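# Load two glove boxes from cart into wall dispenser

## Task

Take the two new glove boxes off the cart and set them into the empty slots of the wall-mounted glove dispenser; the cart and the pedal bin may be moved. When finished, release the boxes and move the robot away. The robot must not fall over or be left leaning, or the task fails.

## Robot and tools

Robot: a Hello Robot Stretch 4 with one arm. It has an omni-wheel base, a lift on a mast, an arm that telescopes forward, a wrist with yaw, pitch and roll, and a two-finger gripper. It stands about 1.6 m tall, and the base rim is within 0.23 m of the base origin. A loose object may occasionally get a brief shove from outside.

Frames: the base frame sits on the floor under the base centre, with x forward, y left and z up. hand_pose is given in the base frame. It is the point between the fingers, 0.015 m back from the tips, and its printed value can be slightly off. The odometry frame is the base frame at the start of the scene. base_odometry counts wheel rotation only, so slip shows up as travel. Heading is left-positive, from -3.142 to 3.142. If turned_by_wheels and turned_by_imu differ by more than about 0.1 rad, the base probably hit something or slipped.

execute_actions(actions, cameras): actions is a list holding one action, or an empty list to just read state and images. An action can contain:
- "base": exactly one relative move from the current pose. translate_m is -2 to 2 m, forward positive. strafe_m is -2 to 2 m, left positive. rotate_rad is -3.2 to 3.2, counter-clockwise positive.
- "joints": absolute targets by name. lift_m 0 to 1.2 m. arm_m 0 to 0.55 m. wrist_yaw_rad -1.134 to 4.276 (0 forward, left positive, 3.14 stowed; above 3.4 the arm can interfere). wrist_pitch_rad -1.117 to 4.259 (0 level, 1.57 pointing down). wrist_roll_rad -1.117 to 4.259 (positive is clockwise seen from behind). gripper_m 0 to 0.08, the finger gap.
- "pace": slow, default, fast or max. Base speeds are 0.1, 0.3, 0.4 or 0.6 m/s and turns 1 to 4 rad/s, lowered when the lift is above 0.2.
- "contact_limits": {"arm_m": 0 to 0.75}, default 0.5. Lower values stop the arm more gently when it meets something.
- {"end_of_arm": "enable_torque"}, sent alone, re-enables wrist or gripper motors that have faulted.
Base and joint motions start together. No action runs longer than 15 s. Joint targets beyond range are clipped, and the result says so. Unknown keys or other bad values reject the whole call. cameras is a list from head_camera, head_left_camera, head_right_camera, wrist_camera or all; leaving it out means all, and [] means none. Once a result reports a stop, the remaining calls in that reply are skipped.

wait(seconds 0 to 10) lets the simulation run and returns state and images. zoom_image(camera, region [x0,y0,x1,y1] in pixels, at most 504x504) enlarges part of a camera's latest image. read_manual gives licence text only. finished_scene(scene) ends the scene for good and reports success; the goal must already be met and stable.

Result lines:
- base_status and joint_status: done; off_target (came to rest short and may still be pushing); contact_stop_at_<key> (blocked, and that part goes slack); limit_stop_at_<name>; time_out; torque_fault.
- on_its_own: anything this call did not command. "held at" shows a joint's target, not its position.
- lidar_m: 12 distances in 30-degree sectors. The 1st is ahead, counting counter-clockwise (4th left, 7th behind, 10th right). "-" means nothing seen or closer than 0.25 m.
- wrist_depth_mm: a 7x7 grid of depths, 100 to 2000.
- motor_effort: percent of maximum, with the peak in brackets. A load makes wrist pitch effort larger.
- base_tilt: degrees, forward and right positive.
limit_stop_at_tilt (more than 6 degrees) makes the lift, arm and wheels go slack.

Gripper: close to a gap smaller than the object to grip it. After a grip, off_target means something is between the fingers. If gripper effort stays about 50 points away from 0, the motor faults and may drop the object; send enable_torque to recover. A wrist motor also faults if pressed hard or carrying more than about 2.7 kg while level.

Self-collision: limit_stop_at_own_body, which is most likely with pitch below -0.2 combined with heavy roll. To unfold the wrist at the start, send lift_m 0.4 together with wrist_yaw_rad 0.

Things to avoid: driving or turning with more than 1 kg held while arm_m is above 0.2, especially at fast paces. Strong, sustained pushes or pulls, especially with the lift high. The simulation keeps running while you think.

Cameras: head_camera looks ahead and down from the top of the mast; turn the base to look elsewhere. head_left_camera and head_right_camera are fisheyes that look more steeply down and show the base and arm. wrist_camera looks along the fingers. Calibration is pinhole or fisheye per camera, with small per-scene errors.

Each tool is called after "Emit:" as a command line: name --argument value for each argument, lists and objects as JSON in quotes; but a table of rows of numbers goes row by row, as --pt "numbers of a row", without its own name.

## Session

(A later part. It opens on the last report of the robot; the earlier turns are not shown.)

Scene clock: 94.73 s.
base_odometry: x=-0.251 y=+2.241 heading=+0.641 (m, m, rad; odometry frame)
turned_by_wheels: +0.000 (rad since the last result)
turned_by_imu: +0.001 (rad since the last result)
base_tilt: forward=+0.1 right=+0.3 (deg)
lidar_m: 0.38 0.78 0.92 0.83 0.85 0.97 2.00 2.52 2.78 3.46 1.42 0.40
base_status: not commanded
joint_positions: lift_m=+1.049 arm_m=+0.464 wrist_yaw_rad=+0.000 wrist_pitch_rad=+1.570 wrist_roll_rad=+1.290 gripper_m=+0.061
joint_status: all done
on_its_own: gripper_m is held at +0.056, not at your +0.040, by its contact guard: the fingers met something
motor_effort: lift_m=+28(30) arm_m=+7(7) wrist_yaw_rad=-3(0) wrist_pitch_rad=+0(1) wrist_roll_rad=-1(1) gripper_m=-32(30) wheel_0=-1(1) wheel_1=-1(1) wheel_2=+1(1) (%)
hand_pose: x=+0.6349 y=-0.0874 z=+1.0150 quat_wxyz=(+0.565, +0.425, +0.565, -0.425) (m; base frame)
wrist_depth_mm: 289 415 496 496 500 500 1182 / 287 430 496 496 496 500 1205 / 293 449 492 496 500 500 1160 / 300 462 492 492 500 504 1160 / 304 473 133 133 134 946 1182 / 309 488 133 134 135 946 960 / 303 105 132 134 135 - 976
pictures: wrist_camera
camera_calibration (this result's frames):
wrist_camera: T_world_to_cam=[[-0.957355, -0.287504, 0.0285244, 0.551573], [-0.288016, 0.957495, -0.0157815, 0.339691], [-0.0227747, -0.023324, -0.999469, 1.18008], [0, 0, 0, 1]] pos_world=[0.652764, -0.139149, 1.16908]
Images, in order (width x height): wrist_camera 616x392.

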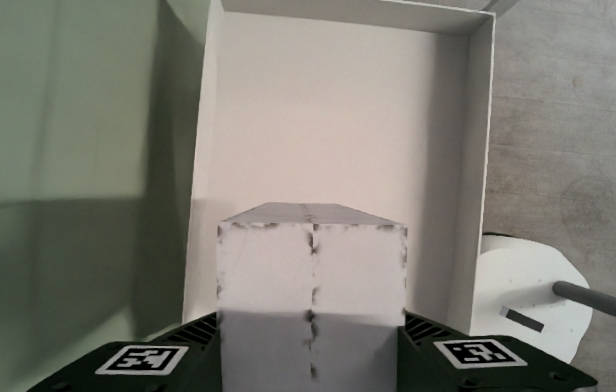

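Emit:
execute_actions --actions '[{"base": {"translate_m": -0.606}, "joints": {"arm_m": 0.2, "wrist_roll_rad": 1.57}}]' --cameras '["wrist_camera"]'

Emit:
execute_actions --actions '[{"base": {"rotate_rad": 1.749}}]' --cameras '["wrist_camera"]'

Emit:
execute_actions --actions '[{"joints": {"arm_m": 0.44, "wrist_pitch_rad": 1.465}}]'

Scene clock: 100.23 s.
base_odometry: x=-0.736 y=+1.878 heading=+0.641 (m, m, rad; odometry frame)
turned_by_wheels: +0.000 (rad since the last result)
turned_by_imu: +0.004 (rad since the last result)
base_tilt: forward=+0.1 right=+0.2 (deg)
lidar_m: 0.32 1.29 0.80 0.62 0.64 0.91 1.80 2.05 2.08 3.54 2.48 0.30
base_status: done
joint_positions: lift_m=+1.049 arm_m=+0.201 wrist_yaw_rad=+0.000 wrist_pitch_rad=+1.570 wrist_roll_rad=+1.570 gripper_m=+0.061
joint_status: all done
on_its_own: gripper_m is held at +0.056, not at your +0.040, by its contact guard: the fingers met something
motor_effort: lift_m=+28(28) arm_m=-7(7) wrist_yaw_rad=-2(2) wrist_pitch_rad=+0(4) wrist_roll_rad=-1(4) gripper_m=-30(31) wheel_0=-2(5) wheel_1=-2(6) wheel_2=+0(8) (%)
hand_pose: x=+0.3723 y=-0.0874 z=+1.0150 quat_wxyz=(+0.500, +0.500, +0.500, -0.500) (m; base frame)
wrist_depth_mm: 1138 1138 1160 1138 1182 1160 1182 / 1098 1138 1138 1118 1138 1182 1160 / 1118 1118 1118 1182 1160 1138 1160 / 1118 1118 1138 1138 946 946 1182 / 1078 1098 133 133 134 946 1182 / 1098 1098 132 134 135 946 1182 / 1118 105 133 134 135 - 1160
pictures: wrist_camera
camera_calibration (this result's frames):
wrist_camera: T_world_to_cam=[[-0.999521, -0.0117525, 0.0286147, 0.339933], [-0.0122003, 0.999805, -0.0155227, 0.164819], [-0.0284267, -0.0158644, -0.99947, 1.17689], [0, 0, 0, 1]] pos_world=[0.375237, -0.142121, 1.1691]
Images, in order (width x height): wrist_camera 616x392.

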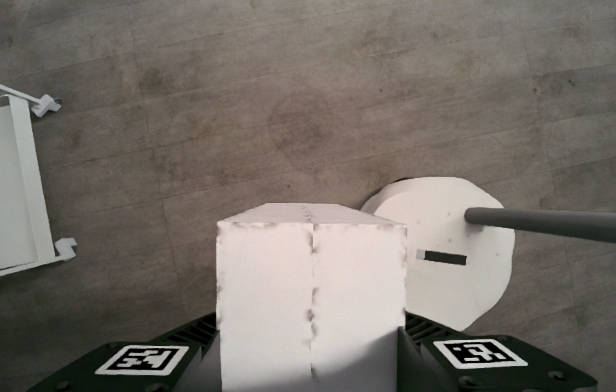

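Scene clock: 102.73 s.
base_odometry: x=-0.736 y=+1.878 heading=+2.390 (m, m, rad; odometry frame)
turned_by_wheels: +1.749 (rad since the last result)
turned_by_imu: +1.740 (rad since the last result)
base_tilt: forward=+0.1 right=+0.2 (deg)
lidar_m: 0.32 0.63 1.05 2.33 2.07 2.51 3.80 1.97 0.99 0.98 1.03 0.33
base_status: done
joint_positions: lift_m=+1.050 arm_m=+0.201 wrist_yaw_rad=+0.000 wrist_pitch_rad=+1.570 wrist_roll_rad=+1.570 gripper_m=+0.061
joint_status: not commanded
on_its_own: gripper_m is held at +0.056, not at your +0.040, by its contact guard: the fingers met something
motor_effort: lift_m=+27(28) arm_m=-7(7) wrist_yaw_rad=+1(2) wrist_pitch_rad=+0(3) wrist_roll_rad=-1(1) gripper_m=-31(31) wheel_0=+0(6) wheel_1=+1(6) wheel_2=-2(5) (%)
hand_pose: x=+0.3724 y=-0.0874 z=+1.0151 quat_wxyz=(+0.501, +0.500, +0.500, -0.499) (m; base frame)
wrist_depth_mm: 585 866 1138 1160 1160 1160 1182 / 580 878 1138 1160 1160 1182 1160 / 574 891 1118 1138 1160 1182 1182 / 564 878 1118 1138 946 960 1160 / 549 878 133 134 135 960 1182 / 496 866 133 134 135 946 1160 / 421 105 133 134 134 - 1160
pictures: wrist_camera
camera_calibration (this result's frames):
wrist_camera: T_world_to_cam=[[-0.99953, -0.0117703, 0.0283156, 0.340307], [-0.0122133, 0.999805, -0.0155263, 0.164829], [-0.0281273, -0.0158649, -0.999478, 1.17687], [0, 0, 0, 1]] pos_world=[0.375262, -0.142121, 1.16918]
Images, in order (width x height): wrist_camera 616x392.

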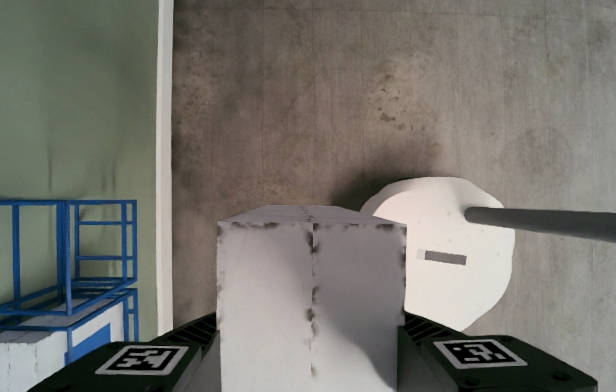

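Scene clock: 104.57 s.
base_odometry: x=-0.736 y=+1.878 heading=+2.390 (m, m, rad; odometry frame)
turned_by_wheels: +0.000 (rad since the last result)
turned_by_imu: +0.001 (rad since the last result)
base_tilt: forward=+0.1 right=+0.3 (deg)
lidar_m: 0.58 0.65 1.05 2.33 2.08 2.51 3.75 1.96 1.03 0.98 1.04 0.74
base_status: not commanded
joint_positions: lift_m=+1.050 arm_m=+0.439 wrist_yaw_rad=+0.000 wrist_pitch_rad=+1.465 wrist_roll_rad=+1.570 gripper_m=+0.061
joint_status: all done
on_its_own: gripper_m is held at +0.056, not at your +0.040, by its contact guard: the fingers met something
motor_effort: lift_m=+27(27) arm_m=+7(8) wrist_yaw_rad=+0(1) wrist_pitch_rad=-2(9) wrist_roll_rad=-1(1) gripper_m=-30(32) wheel_0=+1(1) wheel_1=+1(0) wheel_2=-2(2) (%)
hand_pose: x=+0.6320 y=-0.0874 z=+1.0163 quat_wxyz=(+0.526, +0.525, +0.473, -0.473) (m; base frame)
wrist_depth_mm: 175 246 442 1138 1118 1118 1118 / 173 248 442 1138 1138 1118 1078 / 173 248 445 1138 1118 1138 1078 / 173 247 399 1008 1118 1118 904 / 172 247 133 133 134 1078 904 / 171 245 133 133 135 1098 891 / 166 105 133 134 135 - 1098
pictures: head_camera, head_left_camera, head_right_camera, wrist_camera
camera_calibration (this result's frames):
wrist_camera: T_world_to_cam=[[-0.997051, -0.0117866, -0.0758348, 0.70406], [-0.0105486, 0.999805, -0.0167053, 0.168163], [0.0760169, -0.0158561, -0.99698, 1.117], [0, 0, 0, 1]] pos_world=[0.618846, -0.14212, 1.16983]
Images, in order (width x height): head_camera 420x560, head_left_camera 420x672, head_right_camera 420x672, wrist_camera 616x392.

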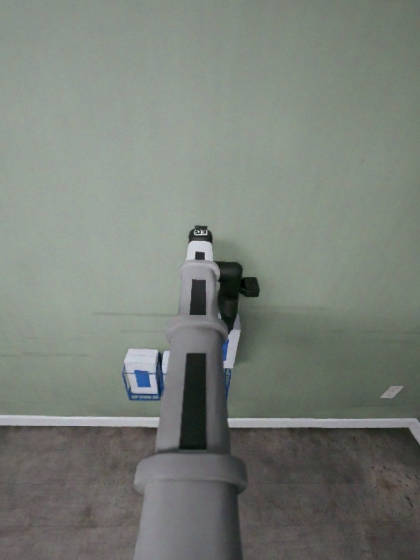

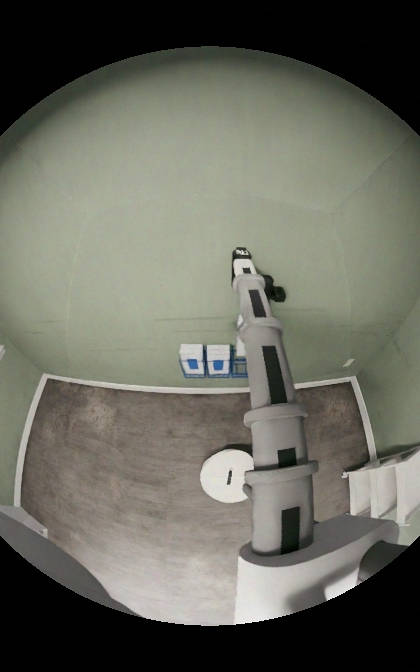

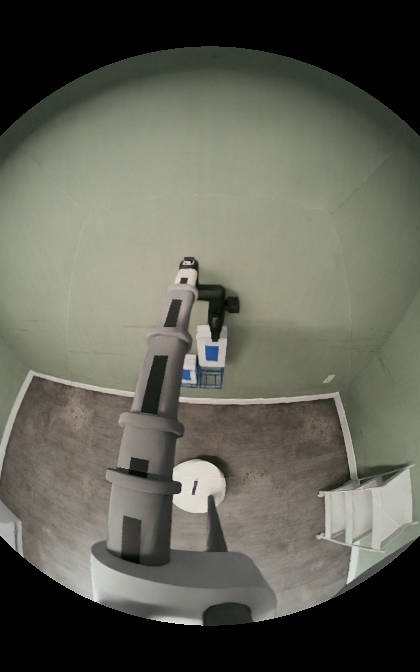

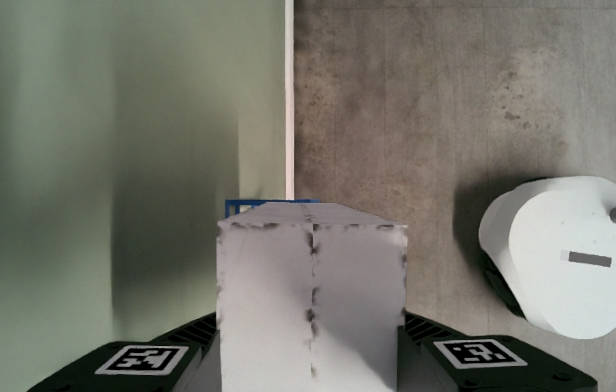

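Emit:
zoom_image --camera "wrist_camera" --region '[200, 160, 430, 260]'

Region (200, 160, 430, 260) of wrist_camera's 616x392 image, scaled by 2.191; it fills the top 219 rows of this view, and the rest is white.

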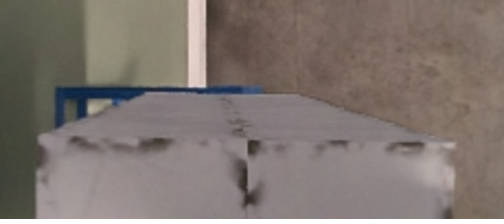

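Emit:
execute_actions --actions '[{"base": {"strafe_m": 0.006}, "joints": {"arm_m": 0.492, "lift_m": 0.975}, "pace": "slow"}]' --cameras '["wrist_camera", "head_right_camera"]'

Emit:
zoom_image --camera "wrist_camera" --region '[200, 160, 430, 260]'

Scene clock: 108.23 s.
base_odometry: x=-0.740 y=+1.874 heading=+2.389 (m, m, rad; odometry frame)
turned_by_wheels: +0.000 (rad since the last result)
turned_by_imu: +0.001 (rad since the last result)
base_tilt: forward=+0.2 right=+0.3 (deg)
lidar_m: 0.60 0.66 1.05 2.31 2.11 2.48 3.71 2.01 1.01 0.98 1.04 0.75
base_status: done
joint_positions: lift_m=+0.975 arm_m=+0.491 wrist_yaw_rad=+0.000 wrist_pitch_rad=+1.466 wrist_roll_rad=+1.570 gripper_m=+0.061
joint_status: all done
on_its_own: gripper_m is held at +0.056, not at your +0.040, by its contact guard: the fingers met something
motor_effort: lift_m=+18(23) arm_m=+7(7) wrist_yaw_rad=+0(0) wrist_pitch_rad=-3(1) wrist_roll_rad=-1(1) gripper_m=-31(32) wheel_0=-3(5) wheel_1=+1(2) wheel_2=+0(0) (%)
hand_pose: x=+0.6839 y=-0.0874 z=+0.9420 quat_wxyz=(+0.526, +0.525, +0.473, -0.473) (m; base frame)
wrist_depth_mm: 110 147 266 1042 1060 1042 1042 / 108 148 268 991 1078 1042 1025 / 108 148 266 991 1060 1042 1025 / 109 148 240 382 1042 1025 878 / 109 148 133 133 135 1060 831 / 108 147 133 134 134 1042 842 / - 105 132 134 134 - 1042
pictures: head_right_camera, wrist_camera
camera_calibration (this result's frames):
wrist_camera: T_world_to_cam=[[-0.997066, -0.0117867, -0.0756321, 0.750012], [-0.0105521, 0.999805, -0.0167032, 0.16747], [0.0758143, -0.0158561, -0.996996, 1.03913], [0, 0, 0, 1]] pos_world=[0.670798, -0.14212, 1.09553]
Images, in order (width x height): head_right_camera 420x672, wrist_camera 616x392.

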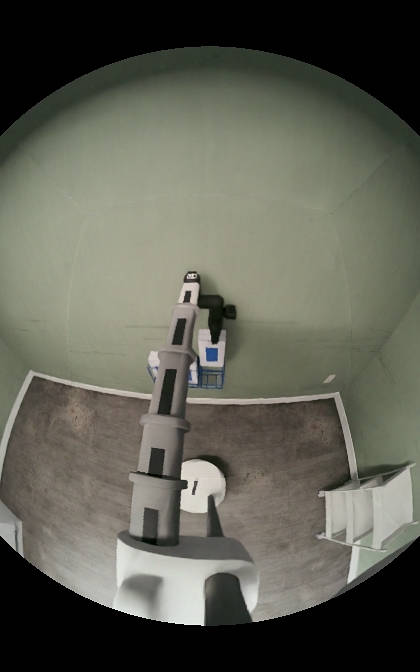

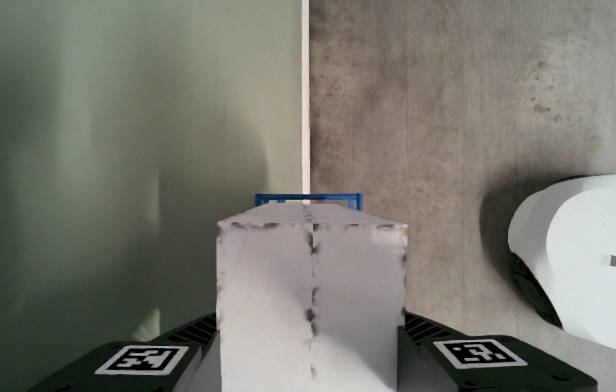

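Region (200, 160, 430, 260) of wrist_camera's 616x392 image, scaled by 2.191; it fills the top 219 rows of this view, and the rest is white.

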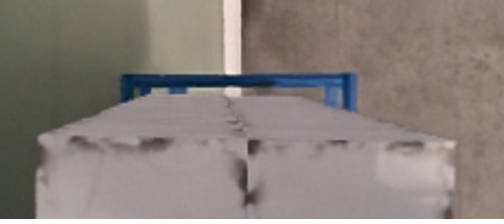

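Emit:
execute_actions --actions '[{"joints": {"lift_m": 0.88}, "pace": "slow"}]' --cameras '["wrist_camera", "head_right_camera"]'

Emit:
zoom_image --camera "wrist_camera" --region '[200, 160, 430, 260]'

Emit:
zoom_image --camera "head_right_camera" --region '[140, 290, 260, 400]'

Scene clock: 110.73 s.
base_odometry: x=-0.740 y=+1.874 heading=+2.389 (m, m, rad; odometry frame)
turned_by_wheels: +0.000 (rad since the last result)
turned_by_imu: +0.001 (rad since the last result)
base_tilt: forward=+0.1 right=+0.3 (deg)
lidar_m: 0.61 0.68 1.03 2.31 2.10 2.49 3.73 2.00 1.02 0.98 1.01 0.75
base_status: not commanded
joint_positions: lift_m=+0.880 arm_m=+0.491 wrist_yaw_rad=+0.000 wrist_pitch_rad=+1.466 wrist_roll_rad=+1.570 gripper_m=+0.061
joint_status: all done
on_its_own: gripper_m is held at +0.056, not at your +0.040, by its contact guard: the fingers met something
motor_effort: lift_m=+18(12) arm_m=+7(7) wrist_yaw_rad=-1(1) wrist_pitch_rad=-2(1) wrist_roll_rad=-1(1) gripper_m=-30(30) wheel_0=-3(2) wheel_1=+1(1) wheel_2=+0(1) (%)
hand_pose: x=+0.6839 y=-0.0874 z=+0.8470 quat_wxyz=(+0.526, +0.525, +0.473, -0.473) (m; base frame)
wrist_depth_mm: 108 147 267 991 960 946 931 / 108 148 268 976 960 960 931 / 109 148 268 960 960 931 946 / 109 148 239 291 976 960 891 / 108 147 132 133 134 960 768 / 108 147 133 133 134 946 820 / - 105 133 134 135 - 946
pictures: head_right_camera, wrist_camera
camera_calibration (this result's frames):
wrist_camera: T_world_to_cam=[[-0.997069, -0.011787, -0.0756001, 0.742802], [-0.0105529, 0.999805, -0.0167029, 0.165883], [0.0757822, -0.0158562, -0.996998, 0.944455], [0, 0, 0, 1]] pos_world=[0.670802, -0.14212, 1.00055]
Images, in order (width x height): head_right_camera 420x672, wrist_camera 616x392.

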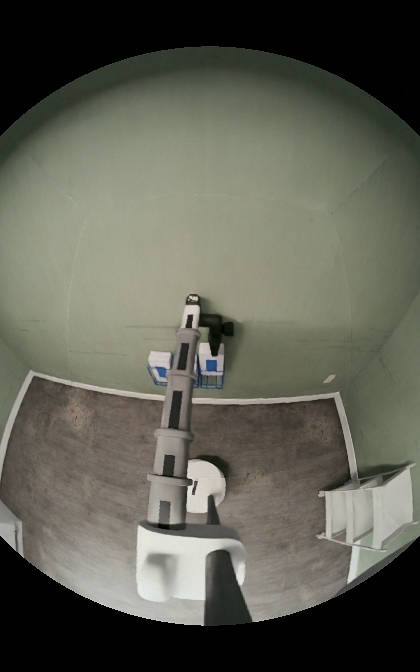

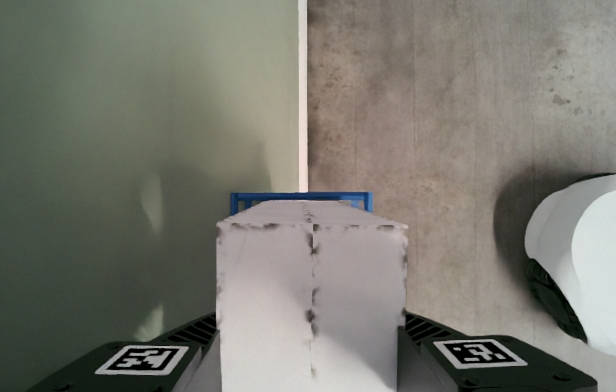

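Region (200, 160, 430, 260) of wrist_camera's 616x392 image, scaled by 2.191; it fills the top 219 rows of this view, and the rest is white.

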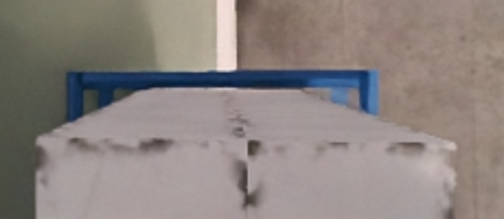

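Region (140, 290, 260, 400) of head_right_camera's 420x672 image, scaled by 4.200, with more detail than that image has; it fills the top 462 rows of this view, and the rest is white.

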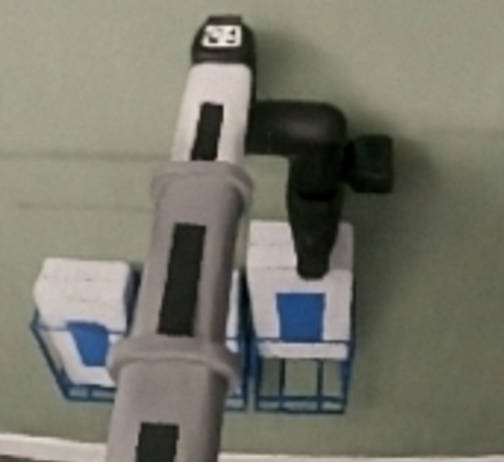

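Emit:
execute_actions --actions '[{"base": {"strafe_m": -0.005}, "pace": "slow"}]' --cameras '["wrist_camera"]'

Emit:
zoom_image --camera "wrist_camera" --region '[200, 160, 430, 260]'

Scene clock: 112.37 s.
base_odometry: x=-0.737 y=+1.878 heading=+2.390 (m, m, rad; odometry frame)
turned_by_wheels: +0.000 (rad since the last result)
turned_by_imu: +0.001 (rad since the last result)
base_tilt: forward=+0.1 right=+0.3 (deg)
lidar_m: 0.60 0.65 1.04 2.32 2.07 2.45 3.79 1.99 1.00 0.98 1.05 0.74
base_status: done
joint_positions: lift_m=+0.880 arm_m=+0.491 wrist_yaw_rad=+0.000 wrist_pitch_rad=+1.466 wrist_roll_rad=+1.570 gripper_m=+0.061
joint_status: not commanded
on_its_own: gripper_m is held at +0.056, not at your +0.040, by its contact guard: the fingers met something
motor_effort: lift_m=+18(18) arm_m=+7(7) wrist_yaw_rad=+0(1) wrist_pitch_rad=-2(2) wrist_roll_rad=-1(1) gripper_m=-31(31) wheel_0=+2(2) wheel_1=-1(4) wheel_2=+0(0) (%)
hand_pose: x=+0.6839 y=-0.0874 z=+0.8470 quat_wxyz=(+0.526, +0.525, +0.473, -0.473) (m; base frame)
wrist_depth_mm: 110 147 265 991 976 946 946 / 108 148 267 976 976 960 931 / 109 148 267 976 976 946 946 / 109 149 240 603 946 946 904 / 108 148 133 134 134 960 768 / 108 147 133 134 135 946 820 / - 105 133 134 134 - 946
pictures: wrist_camera
camera_calibration (this result's frames):
wrist_camera: T_world_to_cam=[[-0.997069, -0.0117868, -0.0755997, 0.742802], [-0.0105527, 0.999805, -0.0167029, 0.165883], [0.0757818, -0.0158561, -0.996998, 0.944455], [0, 0, 0, 1]] pos_world=[0.670803, -0.14212, 1.00055]
Images, in order (width x height): wrist_camera 616x392.

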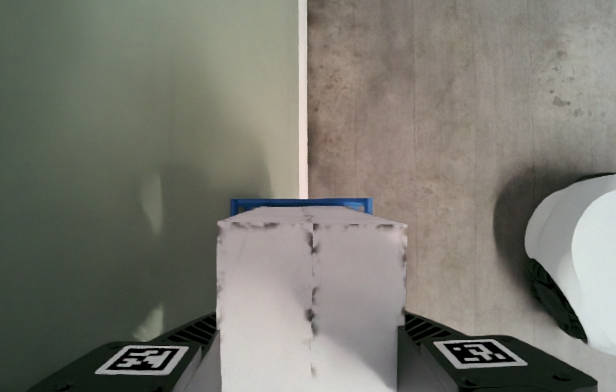

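Region (200, 160, 430, 260) of wrist_camera's 616x392 image, scaled by 2.191; it fills the top 219 rows of this view, and the rest is white.

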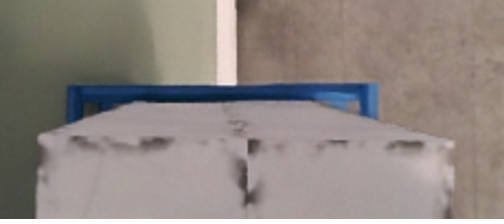

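Emit:
execute_actions --actions '[{"joints": {"lift_m": 0.764}, "pace": "slow"}]' --cameras '["wrist_camera", "head_right_camera"]'

Scene clock: 114.67 s.
base_odometry: x=-0.737 y=+1.878 heading=+2.390 (m, m, rad; odometry frame)
turned_by_wheels: +0.000 (rad since the last result)
turned_by_imu: +0.001 (rad since the last result)
base_tilt: forward=+0.1 right=+0.3 (deg)
lidar_m: 0.63 0.68 1.04 2.31 2.10 2.48 3.78 1.93 1.02 0.98 1.05 0.75
base_status: not commanded
joint_positions: lift_m=+0.764 arm_m=+0.491 wrist_yaw_rad=+0.000 wrist_pitch_rad=+1.466 wrist_roll_rad=+1.570 gripper_m=+0.061
joint_status: all done
on_its_own: gripper_m is held at +0.056, not at your +0.040, by its contact guard: the fingers met something
motor_effort: lift_m=+18(13) arm_m=+7(7) wrist_yaw_rad=+0(0) wrist_pitch_rad=-2(1) wrist_roll_rad=-1(1) gripper_m=-30(31) wheel_0=+2(2) wheel_1=-1(1) wheel_2=+0(0) (%)
hand_pose: x=+0.6839 y=-0.0874 z=+0.7310 quat_wxyz=(+0.526, +0.525, +0.473, -0.473) (m; base frame)
wrist_depth_mm: 110 147 266 866 854 842 854 / 108 147 267 866 854 842 842 / 109 148 266 866 854 842 842 / 109 148 218 603 842 842 831 / 108 148 133 134 135 831 788 / 107 147 133 134 135 831 809 / - 105 133 134 135 - 809
pictures: head_right_camera, wrist_camera
camera_calibration (this result's frames):
wrist_camera: T_world_to_cam=[[-0.997069, -0.0117885, -0.075599, 0.734033], [-0.0105544, 0.999805, -0.016703, 0.163947], [0.0757811, -0.0158561, -0.996998, 0.828794], [0, 0, 0, 1]] pos_world=[0.670805, -0.14212, 0.884537]
Images, in order (width x height): head_right_camera 420x672, wrist_camera 616x392.

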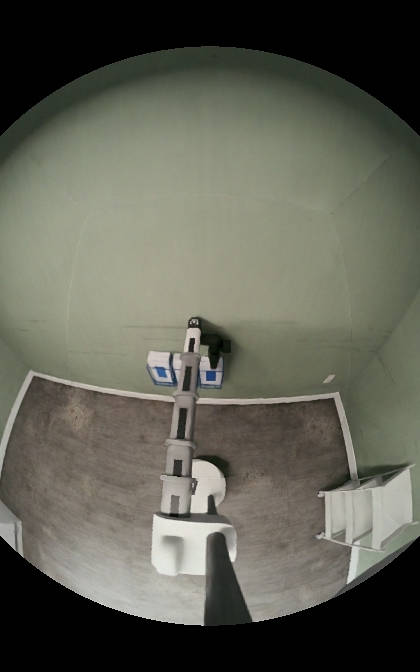

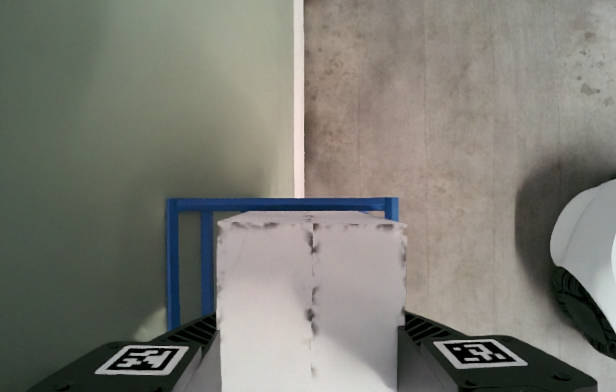

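Emit:
execute_actions --actions '[{"joints": {"gripper_m": 0.076}}]' --cameras '["wrist_camera"]'

Emit:
execute_actions --actions '[{"joints": {"lift_m": 0.85}}]' --cameras '["wrist_camera"]'

Emit:
execute_actions --actions '[{"base": {"translate_m": -0.4}, "joints": {"arm_m": 0.05}, "pace": "fast"}]'

Scene clock: 115.97 s.
base_odometry: x=-0.737 y=+1.878 heading=+2.390 (m, m, rad; odometry frame)
turned_by_wheels: +0.000 (rad since the last result)
turned_by_imu: +0.000 (rad since the last result)
base_tilt: forward=+0.1 right=+0.3 (deg)
lidar_m: 0.61 0.67 1.05 2.33 2.07 2.49 3.76 1.97 1.01 0.99 1.02 0.72
base_status: not commanded
joint_positions: lift_m=+0.764 arm_m=+0.491 wrist_yaw_rad=+0.000 wrist_pitch_rad=+1.465 wrist_roll_rad=+1.570 gripper_m=+0.076
joint_status: all done
motor_effort: lift_m=+18(18) arm_m=+7(7) wrist_yaw_rad=+0(0) wrist_pitch_rad=+1(2) wrist_roll_rad=-1(1) gripper_m=+4(29) wheel_0=+2(3) wheel_1=-1(1) wheel_2=+0(0) (%)
hand_pose: x=+0.6841 y=-0.0874 z=+0.7310 quat_wxyz=(+0.526, +0.526, +0.473, -0.473) (m; base frame)
wrist_depth_mm: 109 146 263 842 866 854 842 / 110 147 263 866 854 866 831 / 108 147 264 866 866 831 820 / 108 147 216 580 842 831 831 / 107 147 140 140 174 831 778 / 110 145 140 139 142 842 831 / - 101 139 139 139 107 -
pictures: wrist_camera
camera_calibration (this result's frames):
wrist_camera: T_world_to_cam=[[-0.997008, -0.0117844, -0.0764006, 0.734784], [-0.0105369, 0.999805, -0.0167111, 0.163943], [0.0765826, -0.015856, -0.996937, 0.828203], [0, 0, 0, 1]] pos_world=[0.670886, -0.14212, 0.884544]
Images, in order (width x height): wrist_camera 616x392.

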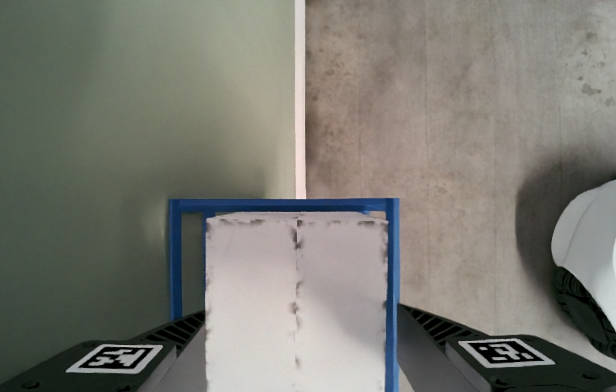

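Scene clock: 117.33 s.
base_odometry: x=-0.737 y=+1.878 heading=+2.390 (m, m, rad; odometry frame)
turned_by_wheels: +0.000 (rad since the last result)
turned_by_imu: +0.001 (rad since the last result)
base_tilt: forward=+0.1 right=+0.3 (deg)
lidar_m: 0.60 0.67 1.04 2.33 2.06 2.47 3.77 1.96 0.99 0.98 1.03 0.75
base_status: not commanded
joint_positions: lift_m=+0.850 arm_m=+0.491 wrist_yaw_rad=+0.000 wrist_pitch_rad=+1.465 wrist_roll_rad=+1.570 gripper_m=+0.076
joint_status: all done
motor_effort: lift_m=+27(26) arm_m=+7(7) wrist_yaw_rad=-1(1) wrist_pitch_rad=+1(0) wrist_roll_rad=-1(1) gripper_m=+3(2) wheel_0=+2(2) wheel_1=-2(1) wheel_2=+0(0) (%)
hand_pose: x=+0.6841 y=-0.0874 z=+0.8163 quat_wxyz=(+0.526, +0.525, +0.473, -0.473) (m; base frame)
wrist_depth_mm: 110 146 263 946 946 917 917 / 108 147 265 960 960 917 917 / 108 147 265 960 917 917 931 / 108 147 238 580 960 931 904 / 108 147 228 224 946 904 759 / 110 145 227 225 946 917 820 / - 101 227 225 257 107 -
pictures: wrist_camera
camera_calibration (this result's frames):
wrist_camera: T_world_to_cam=[[-0.997018, -0.0117846, -0.0762634, 0.74117], [-0.0105394, 0.999805, -0.0167097, 0.165369], [0.0764454, -0.0158561, -0.996948, 0.913367], [0, 0, 0, 1]] pos_world=[0.67088, -0.14212, 0.969866]
Images, in order (width x height): wrist_camera 616x392.

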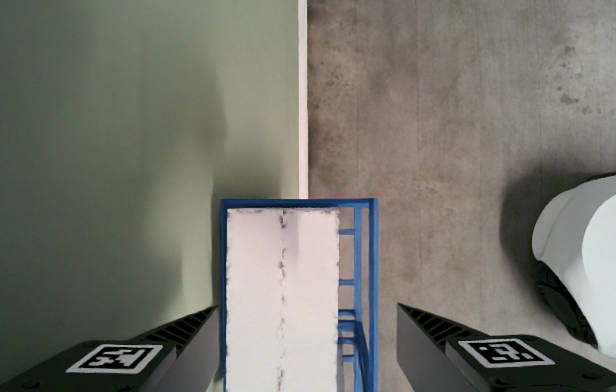

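Scene clock: 119.80 s.
base_odometry: x=-0.445 y=+1.604 heading=+2.389 (m, m, rad; odometry frame)
turned_by_wheels: +0.000 (rad since the last result)
turned_by_imu: +0.002 (rad since the last result)
base_tilt: forward=+0.1 right=+0.3 (deg)
lidar_m: 1.02 1.06 1.61 2.33 1.90 2.48 3.19 1.96 1.42 0.96 1.43 1.18
base_status: done
joint_positions: lift_m=+0.850 arm_m=+0.051 wrist_yaw_rad=+0.000 wrist_pitch_rad=+1.465 wrist_roll_rad=+1.570 gripper_m=+0.076
joint_status: all done
motor_effort: lift_m=+25(26) arm_m=-7(7) wrist_yaw_rad=+2(0) wrist_pitch_rad=-2(2) wrist_roll_rad=-2(2) gripper_m=+2(2) wheel_0=-1(5) wheel_1=+0(6) wheel_2=+0(10) (%)
hand_pose: x=+0.2444 y=-0.0874 z=+0.8163 quat_wxyz=(+0.526, +0.526, +0.473, -0.473) (m; base frame)
wrist_depth_mm: 1008 976 976 931 946 931 904 / 1008 976 976 991 931 917 931 / 1008 976 976 991 931 946 917 / 991 976 960 960 741 741 904 / 991 976 960 946 732 715 715 / 991 991 946 946 723 715 917 / 976 101 946 946 931 107 -
pictures: head_camera, head_left_camera, head_right_camera, wrist_camera
camera_calibration (this result's frames):
wrist_camera: T_world_to_cam=[[-0.997059, -0.0111693, -0.0758169, 0.30251], [-0.00993186, 0.999812, -0.0166782, 0.16057], [0.0759889, -0.0158762, -0.996982, 0.947142], [0, 0, 0, 1]] pos_world=[0.231243, -0.142124, 0.969897]
Images, in order (width x height): head_camera 420x560, head_left_camera 420x672, head_right_camera 420x672, wrist_camera 616x392.

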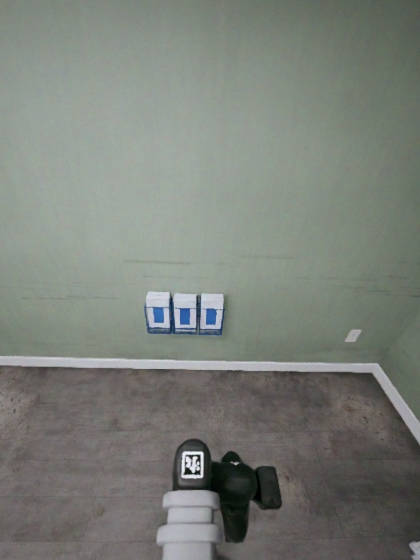

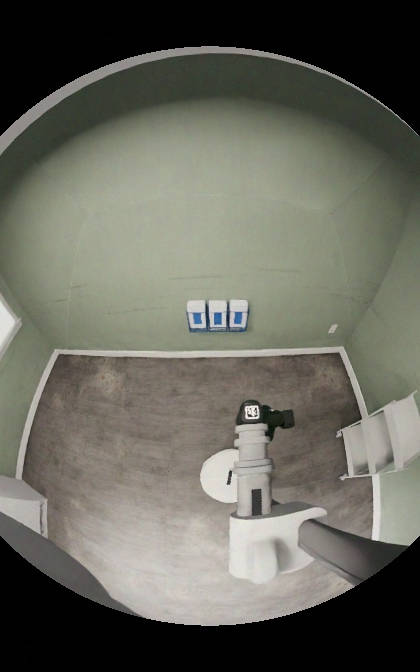

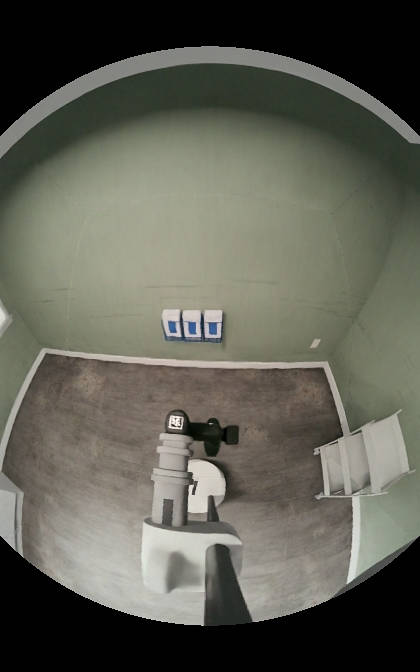

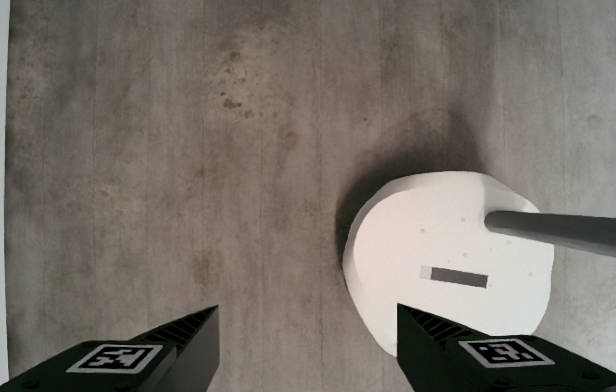

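All three slots are filled and the robot is clear. Finishing scene 1.

Emit:
finished_scene --scene 1

The scene is finished: the task was done.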